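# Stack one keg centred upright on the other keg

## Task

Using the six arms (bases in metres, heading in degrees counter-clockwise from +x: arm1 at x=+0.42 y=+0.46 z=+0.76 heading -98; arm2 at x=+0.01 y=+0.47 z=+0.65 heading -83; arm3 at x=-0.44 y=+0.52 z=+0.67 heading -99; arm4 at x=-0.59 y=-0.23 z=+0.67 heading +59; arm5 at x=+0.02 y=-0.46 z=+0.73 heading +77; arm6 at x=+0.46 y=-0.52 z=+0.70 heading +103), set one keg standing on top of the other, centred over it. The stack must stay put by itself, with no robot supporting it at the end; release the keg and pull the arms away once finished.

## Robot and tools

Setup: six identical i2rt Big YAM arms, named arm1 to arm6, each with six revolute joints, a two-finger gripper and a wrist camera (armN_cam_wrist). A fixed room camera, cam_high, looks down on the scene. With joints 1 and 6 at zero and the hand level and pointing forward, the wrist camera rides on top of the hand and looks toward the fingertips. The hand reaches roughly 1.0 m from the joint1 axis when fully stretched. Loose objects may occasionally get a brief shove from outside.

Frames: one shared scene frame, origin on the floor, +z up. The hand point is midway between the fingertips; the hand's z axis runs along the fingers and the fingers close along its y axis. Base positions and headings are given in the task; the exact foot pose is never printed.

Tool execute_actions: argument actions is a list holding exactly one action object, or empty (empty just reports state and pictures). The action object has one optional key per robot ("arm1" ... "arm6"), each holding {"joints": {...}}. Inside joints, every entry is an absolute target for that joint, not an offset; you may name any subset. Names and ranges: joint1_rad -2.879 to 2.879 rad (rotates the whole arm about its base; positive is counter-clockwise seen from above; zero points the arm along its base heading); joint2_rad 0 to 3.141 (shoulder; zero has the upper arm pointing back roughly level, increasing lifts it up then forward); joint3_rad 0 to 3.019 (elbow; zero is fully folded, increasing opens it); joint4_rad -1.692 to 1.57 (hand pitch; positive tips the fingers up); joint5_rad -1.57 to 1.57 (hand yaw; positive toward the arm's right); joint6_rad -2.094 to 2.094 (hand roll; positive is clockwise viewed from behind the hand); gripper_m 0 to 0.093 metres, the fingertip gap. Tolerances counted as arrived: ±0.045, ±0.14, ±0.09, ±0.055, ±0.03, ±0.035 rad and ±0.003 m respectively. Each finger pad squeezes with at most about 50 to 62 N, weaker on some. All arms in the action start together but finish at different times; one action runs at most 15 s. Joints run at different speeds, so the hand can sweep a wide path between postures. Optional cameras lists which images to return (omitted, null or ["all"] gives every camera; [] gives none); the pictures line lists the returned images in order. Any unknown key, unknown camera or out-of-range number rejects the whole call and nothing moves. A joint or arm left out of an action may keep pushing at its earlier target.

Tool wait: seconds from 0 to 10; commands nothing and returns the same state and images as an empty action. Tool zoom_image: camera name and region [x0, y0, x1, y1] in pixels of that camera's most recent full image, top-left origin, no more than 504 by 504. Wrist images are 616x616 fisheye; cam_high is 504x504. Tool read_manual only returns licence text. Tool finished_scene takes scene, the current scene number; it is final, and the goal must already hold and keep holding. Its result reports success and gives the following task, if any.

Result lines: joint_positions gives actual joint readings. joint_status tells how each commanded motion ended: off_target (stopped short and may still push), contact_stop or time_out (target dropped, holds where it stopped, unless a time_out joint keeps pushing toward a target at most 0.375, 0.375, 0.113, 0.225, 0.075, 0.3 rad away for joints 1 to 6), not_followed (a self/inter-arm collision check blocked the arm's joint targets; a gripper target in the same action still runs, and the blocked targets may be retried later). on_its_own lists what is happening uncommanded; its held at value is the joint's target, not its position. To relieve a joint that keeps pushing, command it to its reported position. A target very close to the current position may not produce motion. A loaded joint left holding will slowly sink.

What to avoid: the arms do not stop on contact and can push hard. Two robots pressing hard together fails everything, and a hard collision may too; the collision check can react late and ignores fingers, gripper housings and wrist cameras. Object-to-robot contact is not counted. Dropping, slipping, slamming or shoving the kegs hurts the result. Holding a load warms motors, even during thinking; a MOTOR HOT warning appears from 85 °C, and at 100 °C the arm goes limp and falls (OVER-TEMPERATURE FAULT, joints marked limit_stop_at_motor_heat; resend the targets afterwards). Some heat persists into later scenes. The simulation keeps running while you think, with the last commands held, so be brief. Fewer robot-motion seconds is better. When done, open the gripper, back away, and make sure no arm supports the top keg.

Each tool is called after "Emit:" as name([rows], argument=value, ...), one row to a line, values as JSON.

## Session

Emit:
execute_actions(actions=[])

Scene clock: 0.00 s.
Motor temperatures (°C, as the motors report them): arm1=[28 28 34 25 28 25] | arm2=[29 31 38 26 26 28] | arm3=[27 27 29 27 25 28] | arm4=[29 38 36 27 30 26] | arm5=[28 34 35 28 27 27] | arm6=[25 27 32 27 29 27]
arm1.joint_positions: joint1_rad=+0.359 joint2_rad=+0.581 joint3_rad=+1.384 joint4_rad=-1.331 joint5_rad=+0.089 joint6_rad=-0.416 gripper_m=+0.094
arm1.joint_status: not commanded
arm1.hand: x=+0.4533 y=+0.2428 z=+1.3099 quat_wxyz=(-0.286, -0.409, -0.763, +0.410) (m; scene frame)
arm2.joint_positions: joint1_rad=-0.251 joint2_rad=+0.631 joint3_rad=+1.454 joint4_rad=-1.469 joint5_rad=-0.154 joint6_rad=+0.295 gripper_m=+0.095
arm2.joint_status: not commanded
arm2.hand: x=+0.0080 y=+0.2617 z=+1.1941 quat_wxyz=(-0.387, -0.730, -0.511, +0.237) (m; scene frame)
arm3.joint_positions: joint1_rad=+0.158 joint2_rad=+0.590 joint3_rad=+1.464 joint4_rad=-1.242 joint5_rad=+0.185 joint6_rad=+0.494 gripper_m=+0.095
arm3.joint_status: not commanded
arm3.hand: x=-0.4725 y=+0.3033 z=+1.2759 quat_wxyz=(-0.444, -0.732, -0.375, +0.356) (m; scene frame)
arm4.joint_positions: joint1_rad=-0.405 joint2_rad=+0.532 joint3_rad=+1.330 joint4_rad=-1.417 joint5_rad=-0.040 joint6_rad=-0.491 gripper_m=+0.094
arm4.joint_status: not commanded
arm4.hand: x=-0.4342 y=-0.1165 z=+1.1792 quat_wxyz=(-0.460, +0.473, -0.750, -0.050) (m; scene frame)
arm5.joint_positions: joint1_rad=+0.310 joint2_rad=+0.600 joint3_rad=+1.455 joint4_rad=-1.187 joint5_rad=+0.258 joint6_rad=+0.099 gripper_m=+0.094
arm5.joint_status: not commanded
arm5.hand: x=+0.0397 y=-0.2333 z=+1.3361 quat_wxyz=(-0.450, +0.516, -0.624, -0.376) (m; scene frame)
arm6.joint_positions: joint1_rad=-0.095 joint2_rad=+0.540 joint3_rad=+1.341 joint4_rad=-1.527 joint5_rad=-0.212 joint6_rad=+0.487 gripper_m=+0.095
arm6.joint_status: not commanded
arm6.hand: x=+0.4040 y=-0.3400 z=+1.1953 quat_wxyz=(-0.097, +0.551, -0.725, -0.402) (m; scene frame)
pictures: arm1_cam_wrist, arm2_cam_wrist, arm3_cam_wrist, arm4_cam_wrist, arm5_cam_wrist, arm6_cam_wrist, cam_high
Images, in order (width x height): arm1_cam_wrist 616x616, arm2_cam_wrist 616x616, arm3_cam_wrist 616x616, arm4_cam_wrist 616x616, arm5_cam_wrist 616x616, arm6_cam_wrist 616x616, cam_high 504x504.

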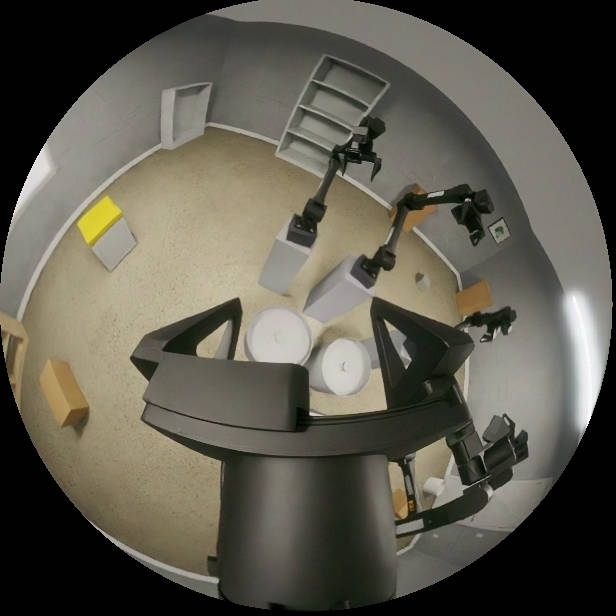

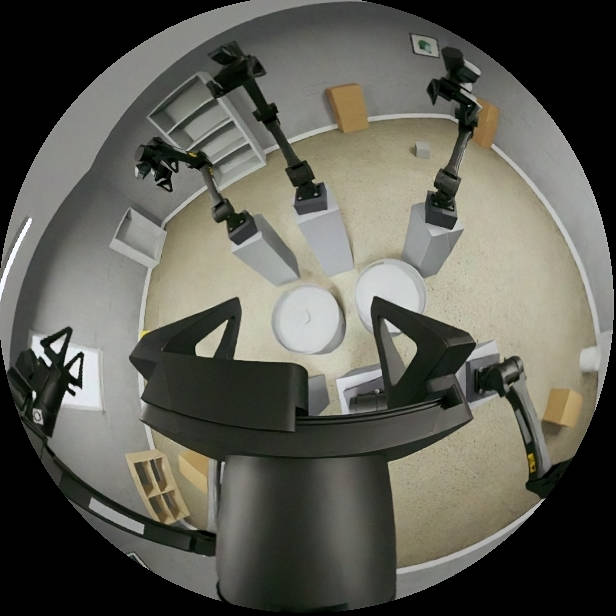

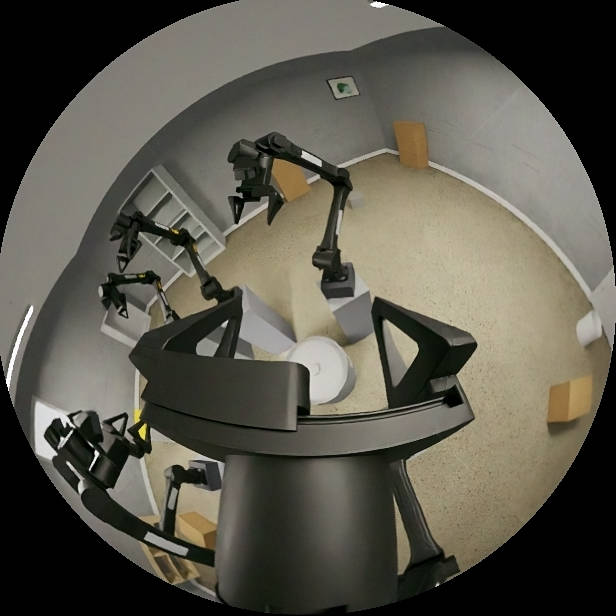

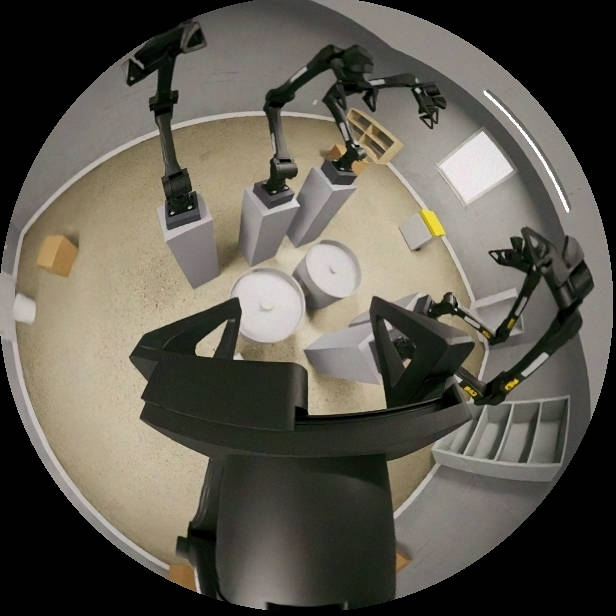

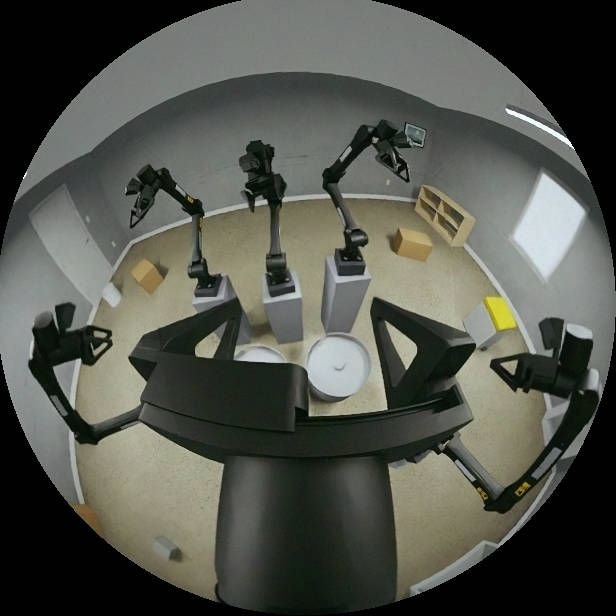

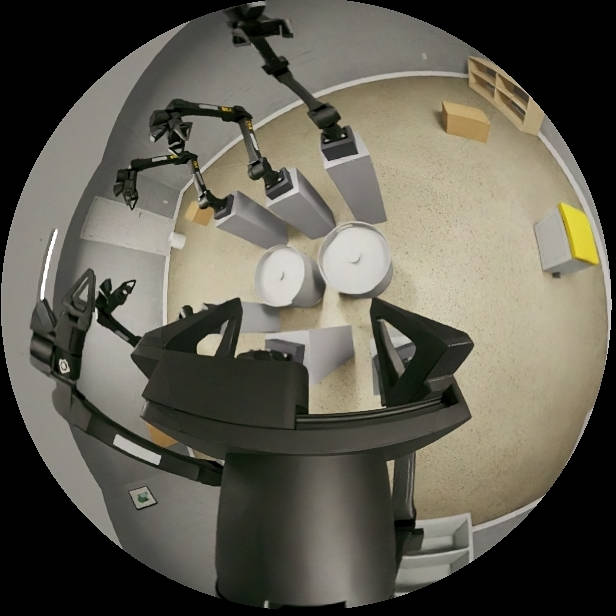

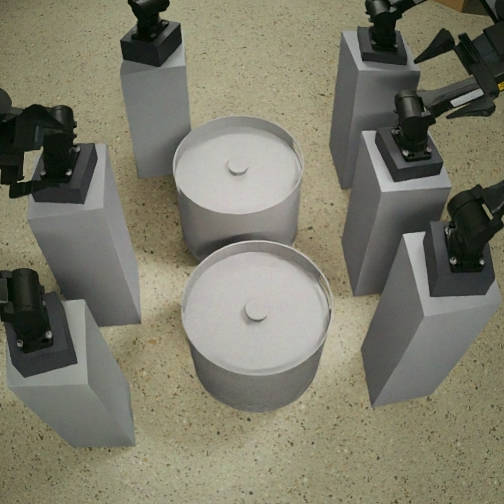

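Emit:
execute_actions([
  {"arm2":{"joints":{"joint1_rad":-0.568,"joint2_rad":1.974,"joint3_rad":0.787,"joint4_rad":-0.384,"joint5_rad":0,"joint6_rad":-1.49}},"arm5":{"joints":{"joint1_rad":0.716,"joint2_rad":2.187,"joint3_rad":0.641,"joint4_rad":-0.025,"joint5_rad":0,"joint6_rad":1.36}},"arm4":{"joints":{"joint1_rad":-0.105,"joint2_rad":1.935,"joint3_rad":0.412,"joint4_rad":-0.048,"joint5_rad":0,"joint6_rad":-0.646}},"arm3":{"joints":{"joint1_rad":-0.8}}},
], cameras=["cam_high","arm2_cam_wrist","arm5_cam_wrist","arm4_cam_wrist"])

Scene clock: 26.60 s.
Motor temperatures (°C, as the motors report them): arm1=[28 29 38 26 28 25] | arm2=[29 31 41 27 26 28] | arm3=[27 27 33 27 25 28] | arm4=[29 37 40 27 30 26] | arm5=[28 33 37 28 27 27] | arm6=[25 27 35 27 29 27]
arm1.joint_positions: joint1_rad=+0.359 joint2_rad=+0.581 joint3_rad=+1.384 joint4_rad=-1.331 joint5_rad=+0.089 joint6_rad=-0.416 gripper_m=+0.094
arm1.joint_status: not commanded
arm1.hand: x=+0.4533 y=+0.2428 z=+1.3099 quat_wxyz=(-0.286, -0.409, -0.763, +0.410) (m; scene frame)
arm2.joint_positions: joint1_rad=-0.563 joint2_rad=+1.970 joint3_rad=+0.785 joint4_rad=-0.399 joint5_rad=-0.001 joint6_rad=-1.476 gripper_m=+0.095
arm2.joint_status: all done
arm2.hand: x=-0.1497 y=+0.1328 z=+0.5060 quat_wxyz=(-0.003, -0.266, -0.964, -0.003) (m; scene frame)
arm3.joint_positions: joint1_rad=-0.795 joint2_rad=+0.590 joint3_rad=+1.464 joint4_rad=-1.242 joint5_rad=+0.186 joint6_rad=+0.494 gripper_m=+0.095
arm3.joint_status: all done
arm3.hand: x=-0.6352 y=+0.4214 z=+1.2760 quat_wxyz=(-0.231, -0.822, +0.003, +0.520) (m; scene frame)
arm4.joint_positions: joint1_rad=-0.107 joint2_rad=+1.934 joint3_rad=+0.410 joint4_rad=-0.059 joint5_rad=-0.003 joint6_rad=-0.630 gripper_m=+0.094
arm4.joint_status: all done
arm4.hand: x=-0.4465 y=-0.0421 z=+0.5008 quat_wxyz=(+0.002, +0.698, -0.716, -0.004) (m; scene frame)
arm5.joint_positions: joint1_rad=+0.722 joint2_rad=+2.174 joint3_rad=+0.639 joint4_rad=-0.035 joint5_rad=+0.002 joint6_rad=+1.348 gripper_m=+0.094
arm5.joint_status: all done
arm5.hand: x=-0.1253 y=-0.1906 z=+0.5012 quat_wxyz=(-0.005, +0.355, -0.935, -0.001) (m; scene frame)
arm6.joint_positions: joint1_rad=-0.095 joint2_rad=+0.540 joint3_rad=+1.341 joint4_rad=-1.527 joint5_rad=-0.212 joint6_rad=+0.487 gripper_m=+0.095
arm6.joint_status: not commanded
arm6.hand: x=+0.4040 y=-0.3400 z=+1.1953 quat_wxyz=(-0.097, +0.551, -0.725, -0.402) (m; scene frame)
pictures: arm2_cam_wrist, arm4_cam_wrist, arm5_cam_wrist, cam_high
Images, in order (width x height): arm2_cam_wrist 616x616, arm4_cam_wrist 616x616, arm5_cam_wrist 616x616, cam_high 504x504.

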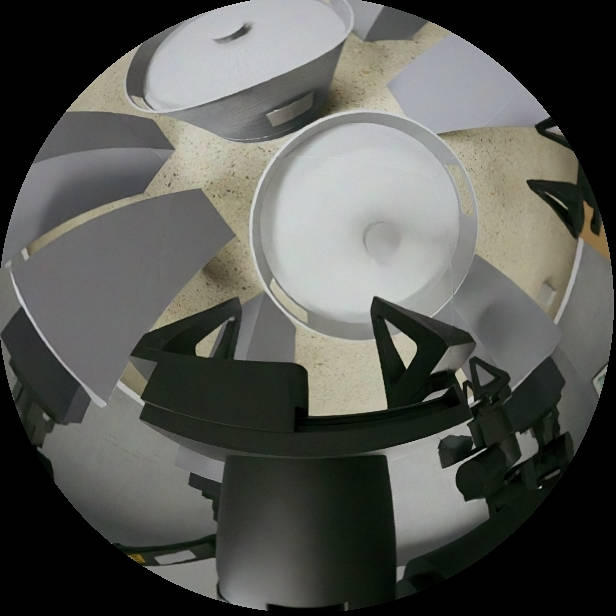

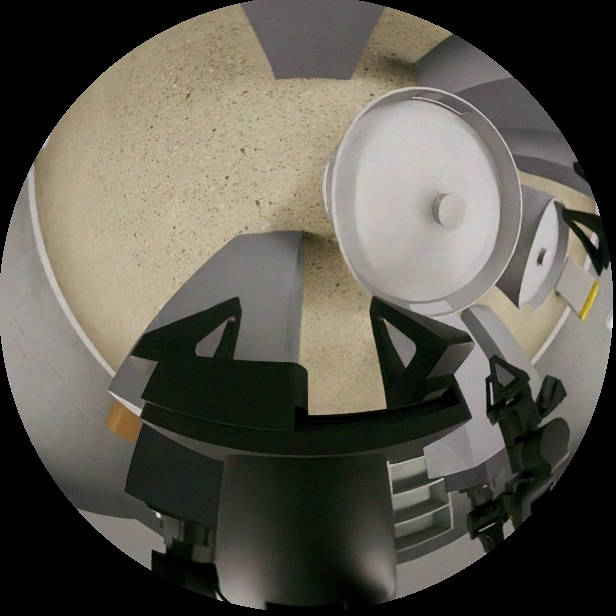

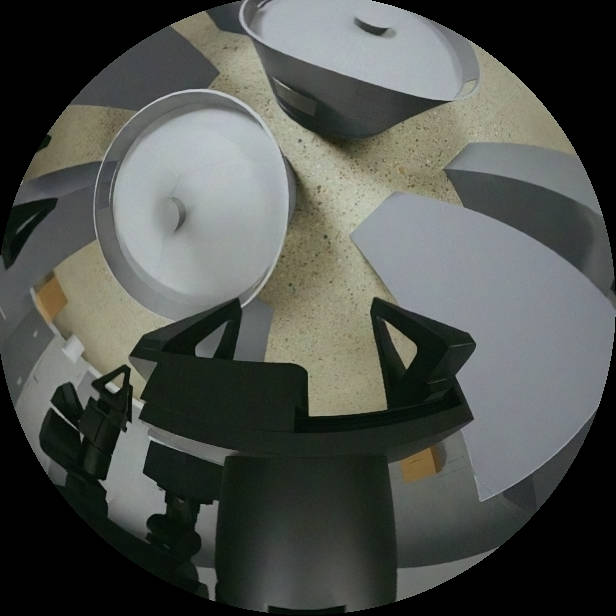

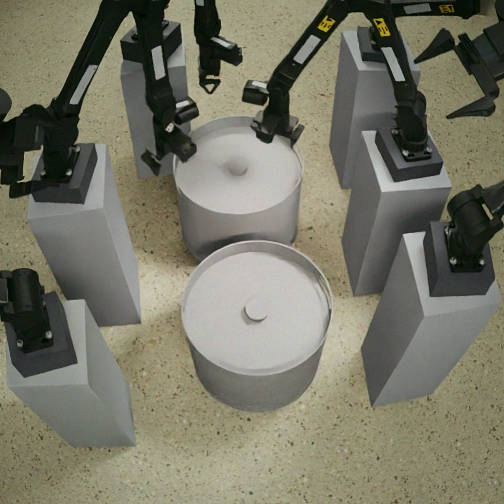

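Emit:
execute_actions([
  {"arm2":{"joints":{"joint1_rad":-0.47,"joint2_rad":2.187,"joint3_rad":0.641,"joint4_rad":-0.015,"joint6_rad":-1.3}},"arm5":{"joints":{"joint1_rad":0.478,"joint2_rad":2.455,"joint3_rad":0.874,"joint4_rad":0.01,"joint6_rad":1.03}},"arm4":{"joints":{"joint1_rad":-0.095,"joint2_rad":2.258,"joint3_rad":0.685,"joint4_rad":0.01}},"arm1":{"joints":{"joint1_rad":0.9}},"arm6":{"joints":{"joint1_rad":-0.8}}},
], cameras=["cam_high","arm2_cam_wrist","arm5_cam_wrist","arm4_cam_wrist"])

Scene clock: 41.23 s.
Motor temperatures (°C, as the motors report them): arm1=[28 29 39 26 28 25] | arm2=[29 32 40 26 26 28] | arm3=[27 27 33 27 25 28] | arm4=[29 37 37 27 30 26] | arm5=[28 34 36 28 27 27] | arm6=[25 27 35 27 29 27]
arm1.joint_positions: joint1_rad=+0.894 joint2_rad=+0.581 joint3_rad=+1.384 joint4_rad=-1.331 joint5_rad=+0.089 joint6_rad=-0.416 gripper_m=+0.094
arm1.joint_status: all done
arm1.hand: x=+0.5598 y=+0.2899 z=+1.3097 quat_wxyz=(-0.384, -0.193, -0.845, +0.320) (m; scene frame)
arm2.joint_positions: joint1_rad=-0.467 joint2_rad=+2.204 joint3_rad=+0.638 joint4_rad=-0.029 joint5_rad=-0.001 joint6_rad=-1.314 gripper_m=+0.095
arm2.joint_status: all done
arm2.hand: x=-0.0911 y=+0.1899 z=+0.4203 quat_wxyz=(-0.002, -0.298, -0.955, -0.009) (m; scene frame)
arm3.joint_positions: joint1_rad=-0.795 joint2_rad=+0.590 joint3_rad=+1.464 joint4_rad=-1.242 joint5_rad=+0.186 joint6_rad=+0.494 gripper_m=+0.095
arm3.joint_status: not commanded
arm3.hand: x=-0.6352 y=+0.4214 z=+1.2760 quat_wxyz=(-0.231, -0.822, +0.003, +0.520) (m; scene frame)
arm4.joint_positions: joint1_rad=-0.104 joint2_rad=+2.259 joint3_rad=+0.685 joint4_rad=+0.005 joint5_rad=-0.003 joint6_rad=-0.630 gripper_m=+0.094
arm4.joint_status: all done
arm4.hand: x=-0.3986 y=+0.0222 z=+0.4206 quat_wxyz=(-0.005, +0.699, -0.715, -0.005) (m; scene frame)
arm5.joint_positions: joint1_rad=+0.473 joint2_rad=+2.437 joint3_rad=+0.873 joint4_rad=+0.007 joint5_rad=+0.002 joint6_rad=+1.042 gripper_m=+0.094
arm5.joint_status: all done
arm5.hand: x=-0.0678 y=-0.1103 z=+0.4216 quat_wxyz=(-0.006, +0.381, -0.924, -0.007) (m; scene frame)
arm6.joint_positions: joint1_rad=-0.794 joint2_rad=+0.540 joint3_rad=+1.341 joint4_rad=-1.527 joint5_rad=-0.212 joint6_rad=+0.487 gripper_m=+0.095
arm6.joint_status: all done
arm6.hand: x=+0.5289 y=-0.3434 z=+1.1949 quat_wxyz=(-0.231, +0.272, -0.870, -0.341) (m; scene frame)
pictures: arm2_cam_wrist, arm4_cam_wrist, arm5_cam_wrist, cam_high
Images, in order (width x height): arm2_cam_wrist 616x616, arm4_cam_wrist 616x616, arm5_cam_wrist 616x616, cam_high 504x504.

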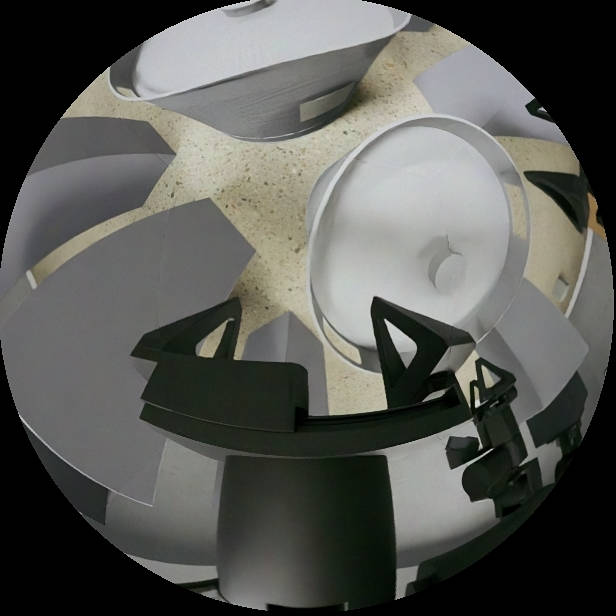

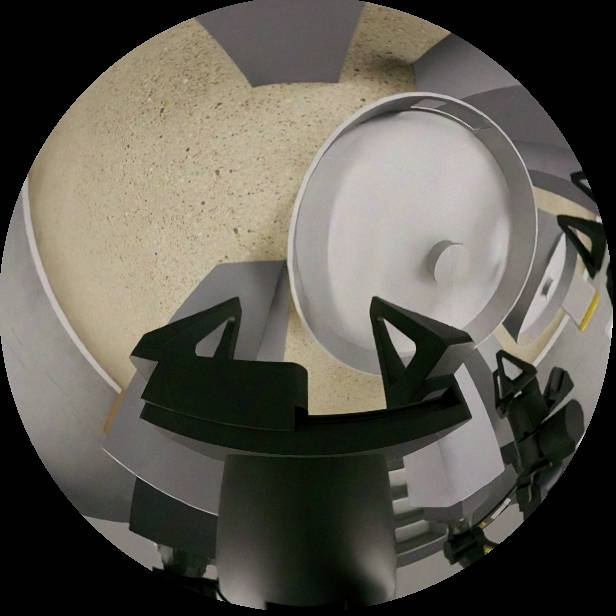

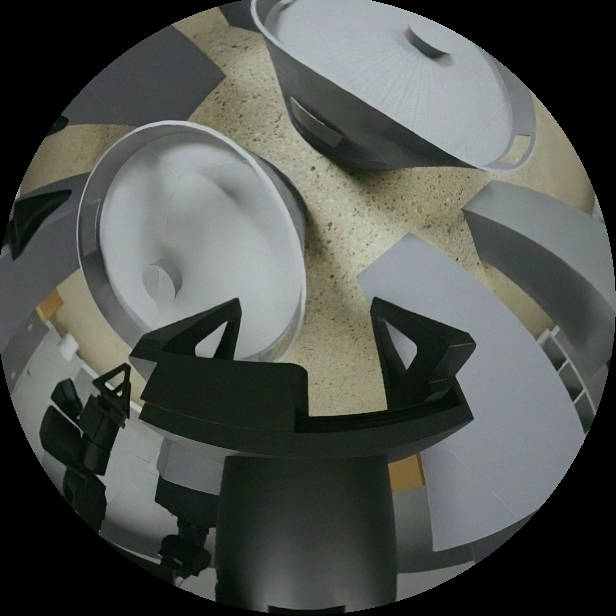

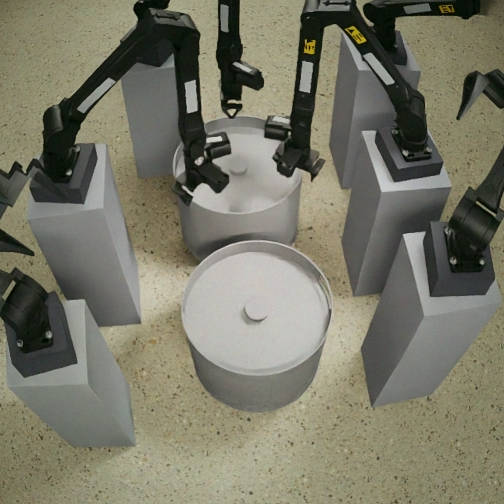

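Emit:
execute_actions([
  {"arm2":{"joints":{"joint2_rad":2.35,"joint3_rad":0.704,"joint4_rad":0.095}},"arm5":{"joints":{"joint2_rad":2.61,"joint3_rad":0.957,"joint4_rad":0.07}},"arm4":{"joints":{"joint1_rad":-0.08,"joint2_rad":2.425,"joint3_rad":0.749,"joint4_rad":0.105}}},
], cameras=[])

Emit:
execute_actions([
  {"arm2":{"joints":{"joint2_rad":2.44,"joint3_rad":0.748,"joint4_rad":0.14}},"arm5":{"joints":{"joint2_rad":2.69,"joint3_rad":1.01,"joint4_rad":0.093}},"arm4":{"joints":{"joint2_rad":2.512,"joint3_rad":0.795,"joint4_rad":0.145}}},
], cameras=[])

Emit:
execute_actions([
  {"arm2":{"joints":{"joint2_rad":2.53,"joint3_rad":0.794,"joint4_rad":0.185}},"arm5":{"joints":{"joint2_rad":2.765,"joint3_rad":1.067,"joint4_rad":0.115}},"arm4":{"joints":{"joint2_rad":2.597,"joint3_rad":0.845,"joint4_rad":0.185}}},
], cameras=["arm2_cam_wrist","arm5_cam_wrist","arm4_cam_wrist"])

Scene clock: 52.60 s.
Motor temperatures (°C, as the motors report them): arm1=[28 29 39 26 28 25] | arm2=[29 32 39 26 26 28] | arm3=[27 27 34 27 25 28] | arm4=[29 38 37 27 30 26] | arm5=[28 34 35 28 27 27] | arm6=[25 27 35 27 29 27]
arm1.joint_positions: joint1_rad=+0.894 joint2_rad=+0.581 joint3_rad=+1.384 joint4_rad=-1.331 joint5_rad=+0.089 joint6_rad=-0.416 gripper_m=+0.094
arm1.joint_status: not commanded
arm1.hand: x=+0.5598 y=+0.2899 z=+1.3097 quat_wxyz=(-0.384, -0.193, -0.845, +0.320) (m; scene frame)
arm2.joint_positions: joint1_rad=-0.467 joint2_rad=+2.347 joint3_rad=+0.706 joint4_rad=+0.083 joint5_rad=-0.001 joint6_rad=-1.313 gripper_m=+0.095
arm2.joint_status: all done
arm2.hand: x=-0.0962 y=+0.1753 z=+0.3786 quat_wxyz=(-0.001, -0.298, -0.954, +0.009) (m; scene frame)
arm3.joint_positions: joint1_rad=-0.795 joint2_rad=+0.590 joint3_rad=+1.464 joint4_rad=-1.242 joint5_rad=+0.186 joint6_rad=+0.494 gripper_m=+0.095
arm3.joint_status: not commanded
arm3.hand: x=-0.6352 y=+0.4214 z=+1.2760 quat_wxyz=(-0.231, -0.822, +0.003, +0.520) (m; scene frame)
arm4.joint_positions: joint1_rad=-0.086 joint2_rad=+2.434 joint3_rad=+0.748 joint4_rad=+0.097 joint5_rad=-0.003 joint6_rad=-0.630 gripper_m=+0.094
arm4.joint_status: all done
arm4.hand: x=-0.4081 y=+0.0193 z=+0.3684 quat_wxyz=(+0.004, +0.705, -0.709, -0.003) (m; scene frame)
arm5.joint_positions: joint1_rad=+0.473 joint2_rad=+2.596 joint3_rad=+0.954 joint4_rad=+0.066 joint5_rad=+0.002 joint6_rad=+1.041 gripper_m=+0.094
arm5.joint_status: all done
arm5.hand: x=-0.0655 y=-0.1177 z=+0.3675 quat_wxyz=(-0.004, +0.382, -0.924, +0.003) (m; scene frame)
arm6.joint_positions: joint1_rad=-0.794 joint2_rad=+0.540 joint3_rad=+1.341 joint4_rad=-1.527 joint5_rad=-0.212 joint6_rad=+0.487 gripper_m=+0.095
arm6.joint_status: not commanded
arm6.hand: x=+0.5289 y=-0.3434 z=+1.1949 quat_wxyz=(-0.231, +0.272, -0.870, -0.341) (m; scene frame)
pictures: none
No camera images: the call's "cameras" was empty. Leave "cameras" out to get every camera's image.

Scene clock: 53.57 s.
Motor temperatures (°C, as the motors report them): arm1=[28 29 39 26 28 25] | arm2=[29 32 39 26 26 28] | arm3=[27 27 34 27 25 28] | arm4=[29 38 37 27 30 26] | arm5=[28 34 35 28 27 27] | arm6=[25 27 35 27 29 27]
arm1.joint_positions: joint1_rad=+0.894 joint2_rad=+0.581 joint3_rad=+1.384 joint4_rad=-1.331 joint5_rad=+0.089 joint6_rad=-0.416 gripper_m=+0.094
arm1.joint_status: not commanded
arm1.hand: x=+0.5598 y=+0.2899 z=+1.3097 quat_wxyz=(-0.384, -0.193, -0.845, +0.320) (m; scene frame)
arm2.joint_positions: joint1_rad=-0.467 joint2_rad=+2.431 joint3_rad=+0.748 joint4_rad=+0.128 joint5_rad=-0.001 joint6_rad=-1.313 gripper_m=+0.095
arm2.joint_status: all done
arm2.hand: x=-0.0972 y=+0.1723 z=+0.3531 quat_wxyz=(-0.001, -0.298, -0.954, +0.011) (m; scene frame)
arm3.joint_positions: joint1_rad=-0.795 joint2_rad=+0.590 joint3_rad=+1.464 joint4_rad=-1.242 joint5_rad=+0.186 joint6_rad=+0.494 gripper_m=+0.095
arm3.joint_status: not commanded
arm3.hand: x=-0.6352 y=+0.4214 z=+1.2760 quat_wxyz=(-0.231, -0.822, +0.003, +0.520) (m; scene frame)
arm4.joint_positions: joint1_rad=-0.086 joint2_rad=+2.511 joint3_rad=+0.798 joint4_rad=+0.138 joint5_rad=-0.003 joint6_rad=-0.630 gripper_m=+0.094
arm4.joint_status: all done
arm4.hand: x=-0.4039 y=+0.0252 z=+0.3435 quat_wxyz=(-0.002, +0.705, -0.709, -0.004) (m; scene frame)
arm5.joint_positions: joint1_rad=+0.473 joint2_rad=+2.668 joint3_rad=+1.011 joint4_rad=+0.088 joint5_rad=+0.002 joint6_rad=+1.041 gripper_m=+0.094
arm5.joint_status: all done
arm5.hand: x=-0.0665 y=-0.1129 z=+0.3419 quat_wxyz=(-0.005, +0.382, -0.924, -0.001) (m; scene frame)
arm6.joint_positions: joint1_rad=-0.794 joint2_rad=+0.540 joint3_rad=+1.341 joint4_rad=-1.527 joint5_rad=-0.212 joint6_rad=+0.487 gripper_m=+0.095
arm6.joint_status: not commanded
arm6.hand: x=+0.5289 y=-0.3434 z=+1.1949 quat_wxyz=(-0.231, +0.272, -0.870, -0.341) (m; scene frame)
pictures: none
No camera images: the call's "cameras" was empty. Leave "cameras" out to get every camera's image.

Scene clock: 54.47 s.
Motor temperatures (°C, as the motors report them): arm1=[28 29 39 26 28 25] | arm2=[29 32 39 26 26 28] | arm3=[27 27 34 27 25 28] | arm4=[29 38 36 27 30 26] | arm5=[28 34 35 28 27 27] | arm6=[25 27 35 27 29 27]
arm1.joint_positions: joint1_rad=+0.894 joint2_rad=+0.581 joint3_rad=+1.384 joint4_rad=-1.331 joint5_rad=+0.089 joint6_rad=-0.416 gripper_m=+0.094
arm1.joint_status: not commanded
arm1.hand: x=+0.5598 y=+0.2899 z=+1.3097 quat_wxyz=(-0.384, -0.193, -0.845, +0.320) (m; scene frame)
arm2.joint_positions: joint1_rad=-0.467 joint2_rad=+2.522 joint3_rad=+0.794 joint4_rad=+0.174 joint5_rad=-0.001 joint6_rad=-1.313 gripper_m=+0.095
arm2.joint_status: all done
arm2.hand: x=-0.0970 y=+0.1726 z=+0.3244 quat_wxyz=(-0.001, -0.298, -0.954, +0.012) (m; scene frame)
arm3.joint_positions: joint1_rad=-0.795 joint2_rad=+0.590 joint3_rad=+1.464 joint4_rad=-1.242 joint5_rad=+0.186 joint6_rad=+0.494 gripper_m=+0.095
arm3.joint_status: not commanded
arm3.hand: x=-0.6352 y=+0.4214 z=+1.2760 quat_wxyz=(-0.231, -0.822, +0.003, +0.520) (m; scene frame)
arm4.joint_positions: joint1_rad=-0.086 joint2_rad=+2.596 joint3_rad=+0.847 joint4_rad=+0.177 joint5_rad=-0.002 joint6_rad=-0.632 gripper_m=+0.094
arm4.joint_status: all done
arm4.hand: x=-0.4034 y=+0.0260 z=+0.3158 quat_wxyz=(-0.004, +0.706, -0.708, -0.004) (m; scene frame)
arm5.joint_positions: joint1_rad=+0.473 joint2_rad=+2.738 joint3_rad=+1.067 joint4_rad=+0.110 joint5_rad=+0.002 joint6_rad=+1.041 gripper_m=+0.094
arm5.joint_status: all done
arm5.hand: x=-0.0674 y=-0.1093 z=+0.3161 quat_wxyz=(-0.005, +0.382, -0.924, -0.005) (m; scene frame)
arm6.joint_positions: joint1_rad=-0.794 joint2_rad=+0.540 joint3_rad=+1.341 joint4_rad=-1.527 joint5_rad=-0.212 joint6_rad=+0.487 gripper_m=+0.095
arm6.joint_status: not commanded
arm6.hand: x=+0.5289 y=-0.3434 z=+1.1949 quat_wxyz=(-0.231, +0.272, -0.870, -0.341) (m; scene frame)
pictures: arm2_cam_wrist, arm4_cam_wrist, arm5_cam_wrist
Images, in order (width x height): arm2_cam_wrist 616x616, arm4_cam_wrist 616x616, arm5_cam_wrist 616x616.

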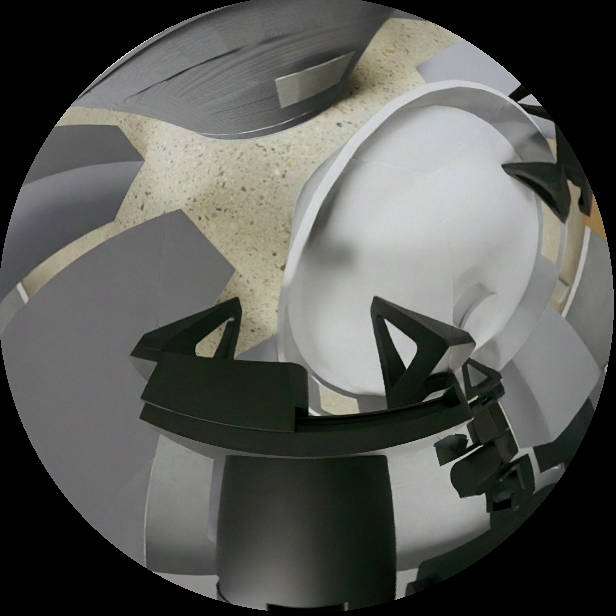

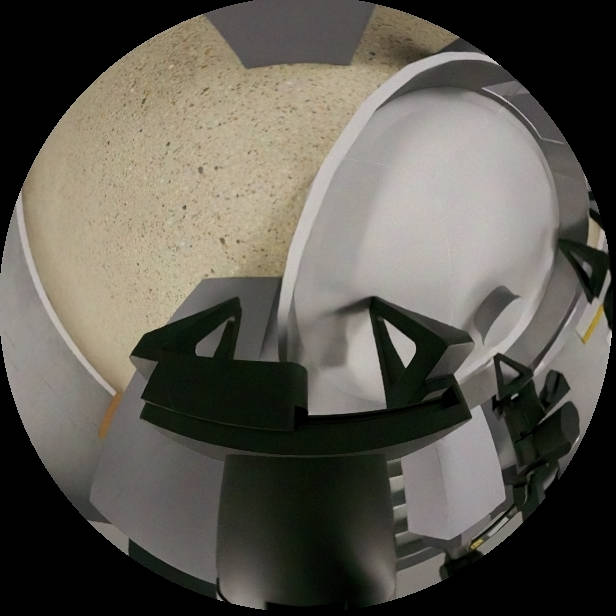

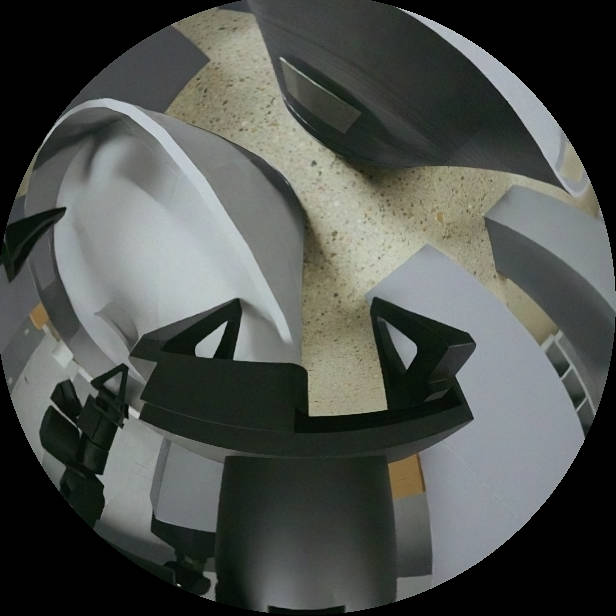

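Emit:
execute_actions([
  {"arm2":{"joints":{"joint2_rad":2.56}},"arm4":{"joints":{"joint1_rad":-0.065}}},
], cameras=[])

Emit:
execute_actions([
  {"arm2":{"joints":{"gripper_m":0}},"arm5":{"joints":{"gripper_m":0}},"arm4":{"joints":{"gripper_m":0}}},
], cameras=["cam_high"])

Scene clock: 58.23 s.
Motor temperatures (°C, as the motors report them): arm1=[28 29 39 26 28 25] | arm2=[29 32 38 26 26 28] | arm3=[27 27 34 27 25 28] | arm4=[29 38 36 27 30 26] | arm5=[28 34 35 28 27 27] | arm6=[25 27 35 27 29 27]
arm1.joint_positions: joint1_rad=+0.894 joint2_rad=+0.581 joint3_rad=+1.384 joint4_rad=-1.331 joint5_rad=+0.089 joint6_rad=-0.416 gripper_m=+0.094
arm1.joint_status: not commanded
arm1.hand: x=+0.5598 y=+0.2899 z=+1.3097 quat_wxyz=(-0.384, -0.193, -0.845, +0.320) (m; scene frame)
arm2.joint_positions: joint1_rad=-0.467 joint2_rad=+2.545 joint3_rad=+0.794 joint4_rad=+0.174 joint5_rad=-0.001 joint6_rad=-1.313 gripper_m=+0.095
arm2.joint_status: all done
arm2.hand: x=-0.0935 y=+0.1824 z=+0.3179 quat_wxyz=(-0.002, -0.298, -0.955, +0.000) (m; scene frame)
arm3.joint_positions: joint1_rad=-0.795 joint2_rad=+0.590 joint3_rad=+1.464 joint4_rad=-1.242 joint5_rad=+0.186 joint6_rad=+0.494 gripper_m=+0.095
arm3.joint_status: not commanded
arm3.hand: x=-0.6352 y=+0.4214 z=+1.2760 quat_wxyz=(-0.231, -0.822, +0.003, +0.520) (m; scene frame)
arm4.joint_positions: joint1_rad=-0.072 joint2_rad=+2.596 joint3_rad=+0.847 joint4_rad=+0.177 joint5_rad=-0.001 joint6_rad=-0.632 gripper_m=+0.094
arm4.joint_status: all done
arm4.hand: x=-0.4067 y=+0.0284 z=+0.3159 quat_wxyz=(-0.005, +0.711, -0.703, -0.004) (m; scene frame)
arm5.joint_positions: joint1_rad=+0.473 joint2_rad=+2.738 joint3_rad=+1.067 joint4_rad=+0.110 joint5_rad=+0.002 joint6_rad=+1.041 gripper_m=+0.094
arm5.joint_status: not commanded
arm5.hand: x=-0.0674 y=-0.1093 z=+0.3161 quat_wxyz=(-0.005, +0.382, -0.924, -0.005) (m; scene frame)
arm6.joint_positions: joint1_rad=-0.794 joint2_rad=+0.540 joint3_rad=+1.341 joint4_rad=-1.527 joint5_rad=-0.212 joint6_rad=+0.487 gripper_m=+0.095
arm6.joint_status: not commanded
arm6.hand: x=+0.5289 y=-0.3434 z=+1.1949 quat_wxyz=(-0.231, +0.272, -0.870, -0.341) (m; scene frame)
pictures: none
No camera images: the call's "cameras" was empty. Leave "cameras" out to get every camera's image.

Scene clock: 59.17 s.
Motor temperatures (°C, as the motors report them): arm1=[28 29 39 26 28 25] | arm2=[29 32 38 26 26 28] | arm3=[27 27 34 27 25 28] | arm4=[29 38 36 27 30 26] | arm5=[28 34 35 28 27 27] | arm6=[25 27 35 27 29 27]
arm1.joint_positions: joint1_rad=+0.894 joint2_rad=+0.581 joint3_rad=+1.384 joint4_rad=-1.331 joint5_rad=+0.089 joint6_rad=-0.416 gripper_m=+0.094
arm1.joint_status: not commanded
arm1.hand: x=+0.5598 y=+0.2899 z=+1.3097 quat_wxyz=(-0.384, -0.193, -0.845, +0.320) (m; scene frame)
arm2.joint_positions: joint1_rad=-0.468 joint2_rad=+2.547 joint3_rad=+0.789 joint4_rad=+0.174 joint5_rad=-0.005 joint6_rad=-1.258 gripper_m=+0.002
arm2.joint_status: all done
arm2.hand: x=-0.0913 y=+0.1864 z=+0.3175 quat_wxyz=(-0.004, -0.324, -0.946, -0.004) (m; scene frame)
arm3.joint_positions: joint1_rad=-0.795 joint2_rad=+0.590 joint3_rad=+1.464 joint4_rad=-1.242 joint5_rad=+0.186 joint6_rad=+0.494 gripper_m=+0.095
arm3.joint_status: not commanded
arm3.hand: x=-0.6352 y=+0.4214 z=+1.2760 quat_wxyz=(-0.231, -0.822, +0.003, +0.520) (m; scene frame)
arm4.joint_positions: joint1_rad=-0.060 joint2_rad=+2.597 joint3_rad=+0.843 joint4_rad=+0.178 joint5_rad=-0.005 joint6_rad=-0.607 gripper_m=+0.002
arm4.joint_status: all done
arm4.hand: x=-0.4121 y=+0.0283 z=+0.3158 quat_wxyz=(-0.002, +0.706, -0.708, -0.005) (m; scene frame)
arm5.joint_positions: joint1_rad=+0.478 joint2_rad=+2.739 joint3_rad=+1.075 joint4_rad=+0.114 joint5_rad=+0.005 joint6_rad=+0.968 gripper_m=+0.002
arm5.joint_status: all done
arm5.hand: x=-0.0700 y=-0.1041 z=+0.3158 quat_wxyz=(-0.008, +0.418, -0.908, -0.010) (m; scene frame)
arm6.joint_positions: joint1_rad=-0.794 joint2_rad=+0.540 joint3_rad=+1.341 joint4_rad=-1.527 joint5_rad=-0.212 joint6_rad=+0.487 gripper_m=+0.095
arm6.joint_status: not commanded
arm6.hand: x=+0.5289 y=-0.3434 z=+1.1949 quat_wxyz=(-0.231, +0.272, -0.870, -0.341) (m; scene frame)
pictures: cam_high
Images, in order (width x height): cam_high 504x504.

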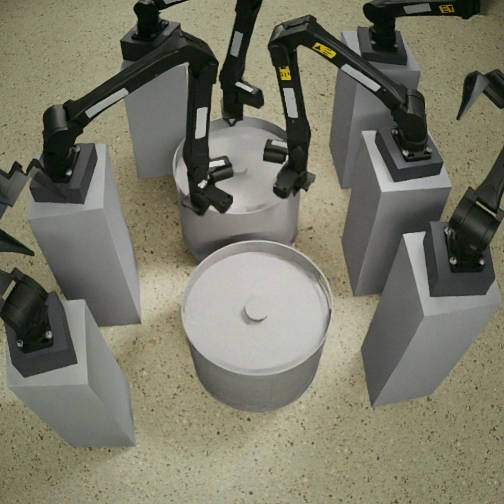

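Emit:
execute_actions([
  {"arm2":{"joints":{"joint2_rad":2.07,"joint3_rad":0.636,"joint4_rad":0,"joint6_rad":-1.26}},"arm5":{"joints":{"joint2_rad":2.30,"joint3_rad":0.915,"joint4_rad":-0.022,"joint6_rad":0.97}},"arm4":{"joints":{"joint2_rad":2.12,"joint3_rad":0.692,"joint4_rad":0.011,"joint6_rad":-0.607}}},
], cameras=["cam_high"])

Scene clock: 69.37 s.
Motor temperatures (°C, as the motors report them): arm1=[28 29 40 26 28 25] | arm2=[29 32 38 26 26 28] | arm3=[27 27 34 27 25 28] | arm4=[29 38 36 27 30 26] | arm5=[28 34 35 28 27 27] | arm6=[25 27 36 27 29 27]
arm1.joint_positions: joint1_rad=+0.894 joint2_rad=+0.581 joint3_rad=+1.384 joint4_rad=-1.331 joint5_rad=+0.089 joint6_rad=-0.416 gripper_m=+0.094
arm1.joint_status: not commanded
arm1.hand: x=+0.5598 y=+0.2899 z=+1.3097 quat_wxyz=(-0.384, -0.193, -0.845, +0.320) (m; scene frame)
arm2.joint_positions: joint1_rad=-0.467 joint2_rad=+2.185 joint3_rad=+0.622 joint4_rad=-0.017 joint5_rad=-0.007 joint6_rad=-1.252 gripper_m=+0.002
arm2.joint_status: all done
arm2.hand: x=-0.0901 y=+0.1894 z=+0.4254 quat_wxyz=(-0.005, -0.327, -0.945, -0.001) (m; scene frame)
arm3.joint_positions: joint1_rad=-0.795 joint2_rad=+0.590 joint3_rad=+1.464 joint4_rad=-1.242 joint5_rad=+0.186 joint6_rad=+0.494 gripper_m=+0.095
arm3.joint_status: not commanded
arm3.hand: x=-0.6352 y=+0.4214 z=+1.2760 quat_wxyz=(-0.231, -0.822, +0.003, +0.520) (m; scene frame)
arm4.joint_positions: joint1_rad=-0.052 joint2_rad=+2.252 joint3_rad=+0.685 joint4_rad=+0.008 joint5_rad=+0.003 joint6_rad=-0.594 gripper_m=+0.002
arm4.joint_status: all done
arm4.hand: x=-0.4092 y=+0.0339 z=+0.4227 quat_wxyz=(-0.010, +0.704, -0.710, -0.003) (m; scene frame)
arm5.joint_positions: joint1_rad=+0.469 joint2_rad=+2.430 joint3_rad=+0.903 joint4_rad=-0.028 joint5_rad=+0.012 joint6_rad=+0.942 gripper_m=+0.001
arm5.joint_status: all done
arm5.hand: x=-0.0677 y=-0.0969 z=+0.4244 quat_wxyz=(-0.011, +0.425, -0.905, -0.006) (m; scene frame)
arm6.joint_positions: joint1_rad=-0.794 joint2_rad=+0.540 joint3_rad=+1.341 joint4_rad=-1.527 joint5_rad=-0.212 joint6_rad=+0.487 gripper_m=+0.095
arm6.joint_status: not commanded
arm6.hand: x=+0.5289 y=-0.3434 z=+1.1949 quat_wxyz=(-0.231, +0.272, -0.870, -0.341) (m; scene frame)
pictures: cam_high
Images, in order (width x height): cam_high 504x504.

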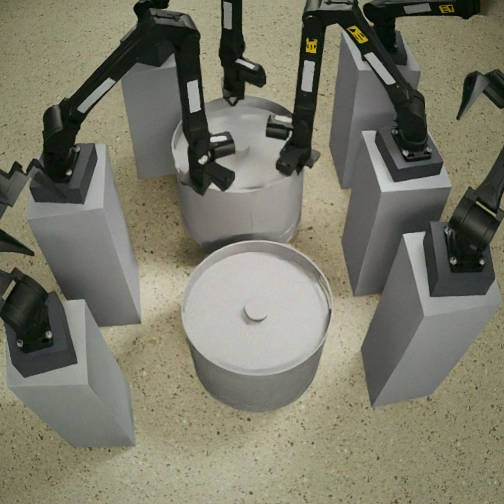

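Emit:
execute_actions([
  {"arm2":{"joints":{"joint2_rad":1.722,"joint3_rad":0.61,"joint4_rad":-0.303}},"arm5":{"joints":{"joint2_rad":2.03,"joint3_rad":0.822,"joint4_rad":-0.206}},"arm4":{"joints":{"joint2_rad":1.79,"joint3_rad":0.65,"joint4_rad":-0.258}}},
], cameras=[])

Emit:
execute_actions([
  {"arm2":{"joints":{"joint2_rad":1.386,"joint3_rad":0.68,"joint4_rad":-0.669}},"arm5":{"joints":{"joint2_rad":1.73,"joint3_rad":0.81,"joint4_rad":-0.467}},"arm4":{"joints":{"joint2_rad":1.455,"joint3_rad":0.705,"joint4_rad":-0.604}}},
], cameras=[])

Emit:
execute_actions([
  {"arm2":{"joints":{"joint2_rad":1.155,"joint3_rad":0.825,"joint4_rad":-1.022}},"arm5":{"joints":{"joint2_rad":1.47,"joint3_rad":0.885,"joint4_rad":-0.77}},"arm4":{"joints":{"joint2_rad":1.21,"joint3_rad":0.835,"joint4_rad":-0.952}}},
], cameras=["cam_high"])

Scene clock: 76.73 s.
Motor temperatures (°C, as the motors report them): arm1=[28 29 40 26 28 25] | arm2=[29 33 38 26 26 28] | arm3=[27 27 34 27 25 28] | arm4=[29 40 36 27 30 26] | arm5=[28 35 35 28 27 27] | arm6=[25 27 36 27 29 27]
arm1.joint_positions: joint1_rad=+0.894 joint2_rad=+0.581 joint3_rad=+1.384 joint4_rad=-1.331 joint5_rad=+0.089 joint6_rad=-0.416 gripper_m=+0.094
arm1.joint_status: not commanded
arm1.hand: x=+0.5598 y=+0.2899 z=+1.3097 quat_wxyz=(-0.384, -0.193, -0.845, +0.320) (m; scene frame)
arm2.joint_positions: joint1_rad=-0.467 joint2_rad=+1.842 joint3_rad=+0.577 joint4_rad=-0.315 joint5_rad=-0.005 joint6_rad=-1.251 gripper_m=+0.002
arm2.joint_status: all done
arm2.hand: x=-0.0921 y=+0.1855 z=+0.5195 quat_wxyz=(-0.004, -0.327, -0.945, -0.001) (m; scene frame)
arm3.joint_positions: joint1_rad=-0.795 joint2_rad=+0.590 joint3_rad=+1.464 joint4_rad=-1.242 joint5_rad=+0.186 joint6_rad=+0.494 gripper_m=+0.095
arm3.joint_status: not commanded
arm3.hand: x=-0.6352 y=+0.4214 z=+1.2760 quat_wxyz=(-0.231, -0.822, +0.003, +0.520) (m; scene frame)
arm4.joint_positions: joint1_rad=-0.052 joint2_rad=+1.916 joint3_rad=+0.608 joint4_rad=-0.254 joint5_rad=+0.003 joint6_rad=-0.592 gripper_m=+0.002
arm4.joint_status: all done
arm4.hand: x=-0.4108 y=+0.0310 z=+0.5178 quat_wxyz=(-0.009, +0.704, -0.710, -0.003) (m; scene frame)
arm5.joint_positions: joint1_rad=+0.470 joint2_rad=+2.145 joint3_rad=+0.792 joint4_rad=-0.204 joint5_rad=+0.013 joint6_rad=+0.941 gripper_m=+0.001
arm5.joint_status: all done
arm5.hand: x=-0.0681 y=-0.1003 z=+0.5181 quat_wxyz=(-0.011, +0.426, -0.904, -0.005) (m; scene frame)
arm6.joint_positions: joint1_rad=-0.794 joint2_rad=+0.540 joint3_rad=+1.341 joint4_rad=-1.527 joint5_rad=-0.212 joint6_rad=+0.487 gripper_m=+0.095
arm6.joint_status: not commanded
arm6.hand: x=+0.5289 y=-0.3434 z=+1.1949 quat_wxyz=(-0.231, +0.272, -0.870, -0.341) (m; scene frame)
pictures: none
No camera images: the call's "cameras" was empty. Leave "cameras" out to get every camera's image.

Scene clock: 79.07 s.
Motor temperatures (°C, as the motors report them): arm1=[28 29 40 26 28 25] | arm2=[29 33 39 26 26 28] | arm3=[27 27 34 27 25 28] | arm4=[29 40 37 27 30 26] | arm5=[28 36 35 28 27 27] | arm6=[25 27 36 27 29 27]
arm1.joint_positions: joint1_rad=+0.894 joint2_rad=+0.581 joint3_rad=+1.384 joint4_rad=-1.331 joint5_rad=+0.089 joint6_rad=-0.416 gripper_m=+0.094
arm1.joint_status: not commanded
arm1.hand: x=+0.5598 y=+0.2899 z=+1.3097 quat_wxyz=(-0.384, -0.193, -0.845, +0.320) (m; scene frame)
arm2.joint_positions: joint1_rad=-0.467 joint2_rad=+1.486 joint3_rad=+0.587 joint4_rad=-0.659 joint5_rad=+0.000 joint6_rad=-1.254 gripper_m=+0.003
arm2.joint_status: joint3_rad time_out (moved +0.010 of +0.103); the others done
arm2.on_its_own: joint3_rad reads +0.587 and still pushes toward +0.680 since a time_out
arm2.hand: x=-0.0919 y=+0.1894 z=+0.6213 quat_wxyz=(-0.001, -0.326, -0.945, +0.010) (m; scene frame)
arm3.joint_positions: joint1_rad=-0.795 joint2_rad=+0.590 joint3_rad=+1.464 joint4_rad=-1.242 joint5_rad=+0.186 joint6_rad=+0.494 gripper_m=+0.095
arm3.joint_status: not commanded
arm3.hand: x=-0.6352 y=+0.4214 z=+1.2760 quat_wxyz=(-0.231, -0.822, +0.003, +0.520) (m; scene frame)
arm4.joint_positions: joint1_rad=-0.051 joint2_rad=+1.571 joint3_rad=+0.619 joint4_rad=-0.587 joint5_rad=-0.003 joint6_rad=-0.594 gripper_m=+0.002
arm4.joint_status: all done
arm4.hand: x=-0.4100 y=+0.0339 z=+0.6208 quat_wxyz=(-0.020, +0.705, -0.709, -0.007) (m; scene frame)
arm5.joint_positions: joint1_rad=+0.462 joint2_rad=+1.843 joint3_rad=+0.761 joint4_rad=-0.465 joint5_rad=+0.018 joint6_rad=+0.931 gripper_m=+0.001
arm5.joint_status: all done
arm5.hand: x=-0.0658 y=-0.0956 z=+0.6196 quat_wxyz=(-0.015, +0.427, -0.904, -0.010) (m; scene frame)
arm6.joint_positions: joint1_rad=-0.794 joint2_rad=+0.540 joint3_rad=+1.341 joint4_rad=-1.527 joint5_rad=-0.212 joint6_rad=+0.487 gripper_m=+0.095
arm6.joint_status: not commanded
arm6.hand: x=+0.5289 y=-0.3434 z=+1.1949 quat_wxyz=(-0.231, +0.272, -0.870, -0.341) (m; scene frame)
pictures: none
No camera images: the call's "cameras" was empty. Leave "cameras" out to get every camera's image.

not run: a stop came earlier in this reply.

Emit:
execute_actions([
  {"arm2":{"joints":{"joint2_rad":1.165,"joint3_rad":0.84,"joint4_rad":-1.03}},"arm5":{"joints":{"joint2_rad":1.48,"joint3_rad":0.885,"joint4_rad":-0.775}},"arm4":{"joints":{"joint2_rad":1.22,"joint3_rad":0.845,"joint4_rad":-0.965}}},
], cameras=["cam_high"])

Scene clock: 83.30 s.
Motor temperatures (°C, as the motors report them): arm1=[28 29 40 26 28 25] | arm2=[29 33 42 26 26 28] | arm3=[27 27 34 27 25 28] | arm4=[29 40 41 27 30 26] | arm5=[28 36 36 28 27 27] | arm6=[25 27 36 27 29 27]
arm1.joint_positions: joint1_rad=+0.894 joint2_rad=+0.581 joint3_rad=+1.384 joint4_rad=-1.331 joint5_rad=+0.089 joint6_rad=-0.416 gripper_m=+0.094
arm1.joint_status: not commanded
arm1.hand: x=+0.5598 y=+0.2899 z=+1.3097 quat_wxyz=(-0.384, -0.193, -0.845, +0.320) (m; scene frame)
arm2.joint_positions: joint1_rad=-0.467 joint2_rad=+1.276 joint3_rad=+0.717 joint4_rad=-0.987 joint5_rad=-0.004 joint6_rad=-1.257 gripper_m=+0.003
arm2.joint_status: joint3_rad time_out (moved +0.130 of +0.253); the others done
arm2.on_its_own: joint3_rad reads +0.717 and still pushes toward +0.829 since a time_out
arm2.hand: x=-0.0940 y=+0.1822 z=+0.7166 quat_wxyz=(-0.003, -0.325, -0.946, +0.015) (m; scene frame)
arm3.joint_positions: joint1_rad=-0.795 joint2_rad=+0.590 joint3_rad=+1.464 joint4_rad=-1.242 joint5_rad=+0.186 joint6_rad=+0.494 gripper_m=+0.095
arm3.joint_status: not commanded
arm3.hand: x=-0.6352 y=+0.4214 z=+1.2760 quat_wxyz=(-0.231, -0.822, +0.003, +0.520) (m; scene frame)
arm4.joint_positions: joint1_rad=-0.053 joint2_rad=+1.320 joint3_rad=+0.699 joint4_rad=-0.920 joint5_rad=+0.007 joint6_rad=-0.598 gripper_m=+0.002
arm4.joint_status: joint3_rad time_out (moved +0.080 of +0.226); the others done
arm4.on_its_own: joint3_rad reads +0.699 and still pushes toward +0.811 since a time_out
arm4.hand: x=-0.4124 y=+0.0253 z=+0.7148 quat_wxyz=(-0.019, +0.706, -0.708, -0.002) (m; scene frame)
arm5.joint_positions: joint1_rad=+0.465 joint2_rad=+1.581 joint3_rad=+0.785 joint4_rad=-0.749 joint5_rad=+0.019 joint6_rad=+0.928 gripper_m=+0.001
arm5.joint_status: joint3_rad time_out (moved +0.024 of +0.124); the others done
arm5.on_its_own: joint3_rad reads +0.785 and still pushes toward +0.885 since a time_out
arm5.hand: x=-0.0657 y=-0.1028 z=+0.7154 quat_wxyz=(-0.015, +0.430, -0.903, -0.011) (m; scene frame)
arm6.joint_positions: joint1_rad=-0.794 joint2_rad=+0.540 joint3_rad=+1.341 joint4_rad=-1.527 joint5_rad=-0.212 joint6_rad=+0.487 gripper_m=+0.095
arm6.joint_status: not commanded
arm6.hand: x=+0.5289 y=-0.3434 z=+1.1949 quat_wxyz=(-0.231, +0.272, -0.870, -0.341) (m; scene frame)
pictures: cam_high
Images, in order (width x height): cam_high 504x504.

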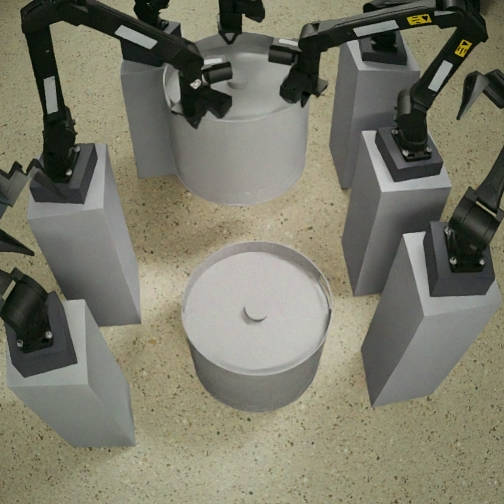

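Emit:
execute_actions([
  {"arm2":{"joints":{"joint1_rad":-0.059,"joint2_rad":1.12,"joint3_rad":0.79,"joint4_rad":-1.06,"joint6_rad":-0.836}},"arm5":{"joints":{"joint1_rad":0.132,"joint2_rad":1.465,"joint3_rad":0.87,"joint4_rad":-0.79,"joint6_rad":0.595}},"arm4":{"joints":{"joint1_rad":-0.318,"joint2_rad":1.42,"joint3_rad":1.08,"joint4_rad":-0.99,"joint6_rad":-0.863}}},
], cameras=[])

Scene clock: 105.73 s.
Motor temperatures (°C, as the motors report them): arm1=[28 29 40 26 28 25] | arm2=[29 33 52 27 26 28] | arm3=[27 27 34 27 25 28] | arm4=[29 40 51 27 30 26] | arm5=[28 36 42 28 28 27] | arm6=[25 27 36 27 29 27]
arm1.joint_positions: joint1_rad=+0.894 joint2_rad=+0.581 joint3_rad=+1.384 joint4_rad=-1.331 joint5_rad=+0.089 joint6_rad=-0.416 gripper_m=+0.094
arm1.joint_status: not commanded
arm1.hand: x=+0.5598 y=+0.2899 z=+1.3097 quat_wxyz=(-0.384, -0.193, -0.845, +0.320) (m; scene frame)
arm2.joint_positions: joint1_rad=-0.055 joint2_rad=+1.253 joint3_rad=+0.700 joint4_rad=-1.036 joint5_rad=-0.016 joint6_rad=-0.840 gripper_m=+0.002
arm2.joint_status: all done
arm2.hand: x=+0.0311 y=+0.1826 z=+0.7178 quat_wxyz=(-0.005, -0.327, -0.945, -0.008) (m; scene frame)
arm3.joint_positions: joint1_rad=-0.795 joint2_rad=+0.590 joint3_rad=+1.464 joint4_rad=-1.242 joint5_rad=+0.186 joint6_rad=+0.494 gripper_m=+0.095
arm3.joint_status: not commanded
arm3.hand: x=-0.6352 y=+0.4214 z=+1.2760 quat_wxyz=(-0.231, -0.822, +0.003, +0.520) (m; scene frame)
arm4.joint_positions: joint1_rad=-0.315 joint2_rad=+1.550 joint3_rad=+0.933 joint4_rad=-0.935 joint5_rad=+0.011 joint6_rad=-0.858 gripper_m=+0.002
arm4.joint_status: joint3_rad time_out (moved +0.234 of +0.381); the others done
arm4.on_its_own: joint3_rad reads +0.933 and still pushes toward +1.045 since a time_out
arm4.hand: x=-0.2862 y=+0.0261 z=+0.7125 quat_wxyz=(-0.013, +0.705, -0.709, +0.003) (m; scene frame)
arm5.joint_positions: joint1_rad=+0.122 joint2_rad=+1.577 joint3_rad=+0.782 joint4_rad=-0.765 joint5_rad=+0.022 joint6_rad=+0.581 gripper_m=+0.001
arm5.joint_status: all done
arm5.hand: x=+0.0593 y=-0.1000 z=+0.7164 quat_wxyz=(-0.015, +0.431, -0.902, +0.001) (m; scene frame)
arm6.joint_positions: joint1_rad=-0.794 joint2_rad=+0.540 joint3_rad=+1.341 joint4_rad=-1.527 joint5_rad=-0.212 joint6_rad=+0.487 gripper_m=+0.095
arm6.joint_status: not commanded
arm6.hand: x=+0.5289 y=-0.3434 z=+1.1949 quat_wxyz=(-0.231, +0.272, -0.870, -0.341) (m; scene frame)
pictures: none
No camera images: the call's "cameras" was empty. Leave "cameras" out to get every camera's image.

Emit:
execute_actions([
  {"arm2":{"joints":{"joint1_rad":0.328,"joint2_rad":1.19,"joint3_rad":0.89,"joint4_rad":-1.05,"joint6_rad":-0.449}},"arm5":{"joints":{"joint1_rad":-0.175,"joint2_rad":1.52,"joint3_rad":0.975,"joint4_rad":-0.82,"joint6_rad":0.281}},"arm4":{"joints":{"joint1_rad":-0.479,"joint2_rad":1.585,"joint3_rad":1.39,"joint4_rad":-1.08,"joint6_rad":-1.024}}},
], cameras=[])

Scene clock: 110.77 s.
Motor temperatures (°C, as the motors report them): arm1=[28 29 40 26 28 25] | arm2=[29 33 54 26 26 28] | arm3=[27 27 34 27 25 28] | arm4=[29 41 52 27 30 26] | arm5=[28 36 42 28 28 27] | arm6=[25 27 36 27 29 27]
arm1.joint_positions: joint1_rad=+0.894 joint2_rad=+0.581 joint3_rad=+1.384 joint4_rad=-1.331 joint5_rad=+0.089 joint6_rad=-0.416 gripper_m=+0.094
arm1.joint_status: not commanded
arm1.hand: x=+0.5598 y=+0.2899 z=+1.3097 quat_wxyz=(-0.384, -0.193, -0.845, +0.320) (m; scene frame)
arm2.joint_positions: joint1_rad=+0.325 joint2_rad=+1.295 joint3_rad=+0.749 joint4_rad=-1.021 joint5_rad=-0.007 joint6_rad=-0.469 gripper_m=+0.002
arm2.joint_status: joint3_rad time_out (moved +0.049 of +0.190); the others done
arm2.on_its_own: joint3_rad reads +0.749 and still pushes toward +0.862 since a time_out
arm2.hand: x=+0.1448 y=+0.1895 z=+0.7220 quat_wxyz=(-0.006, -0.322, -0.947, +0.002) (m; scene frame)
arm3.joint_positions: joint1_rad=-0.795 joint2_rad=+0.590 joint3_rad=+1.464 joint4_rad=-1.242 joint5_rad=+0.186 joint6_rad=+0.494 gripper_m=+0.095
arm3.joint_status: not commanded
arm3.hand: x=-0.6352 y=+0.4214 z=+1.2760 quat_wxyz=(-0.231, -0.822, +0.003, +0.520) (m; scene frame)
arm4.joint_positions: joint1_rad=-0.467 joint2_rad=+1.756 joint3_rad=+1.233 joint4_rad=-1.031 joint5_rad=+0.011 joint6_rad=-1.020 gripper_m=+0.002
arm4.joint_status: joint2_rad time_out (moved +0.206 of +0.035); joint3_rad time_out (moved +0.300 of +0.457); the others done
arm4.on_its_own: joint2_rad reads +1.756 and still pushes toward +1.585 since a time_out; joint3_rad reads +1.233 and still pushes toward +1.345 since a time_out
arm4.hand: x=-0.1694 y=+0.0270 z=+0.7230 quat_wxyz=(-0.011, +0.708, -0.706, +0.004) (m; scene frame)
arm5.joint_positions: joint1_rad=-0.176 joint2_rad=+1.636 joint3_rad=+0.883 joint4_rad=-0.787 joint5_rad=+0.019 joint6_rad=+0.268 gripper_m=+0.001
arm5.joint_status: joint3_rad time_out (moved +0.101 of +0.193); the others done
arm5.on_its_own: joint3_rad reads +0.883 and still pushes toward +0.975 since a time_out
arm5.hand: x=+0.1777 y=-0.0920 z=+0.7240 quat_wxyz=(-0.021, +0.438, -0.899, -0.003) (m; scene frame)
arm6.joint_positions: joint1_rad=-0.794 joint2_rad=+0.540 joint3_rad=+1.341 joint4_rad=-1.527 joint5_rad=-0.212 joint6_rad=+0.487 gripper_m=+0.095
arm6.joint_status: not commanded
arm6.hand: x=+0.5289 y=-0.3434 z=+1.1949 quat_wxyz=(-0.231, +0.272, -0.870, -0.341) (m; scene frame)
pictures: none
No camera images: the call's "cameras" was empty. Leave "cameras" out to get every camera's image.


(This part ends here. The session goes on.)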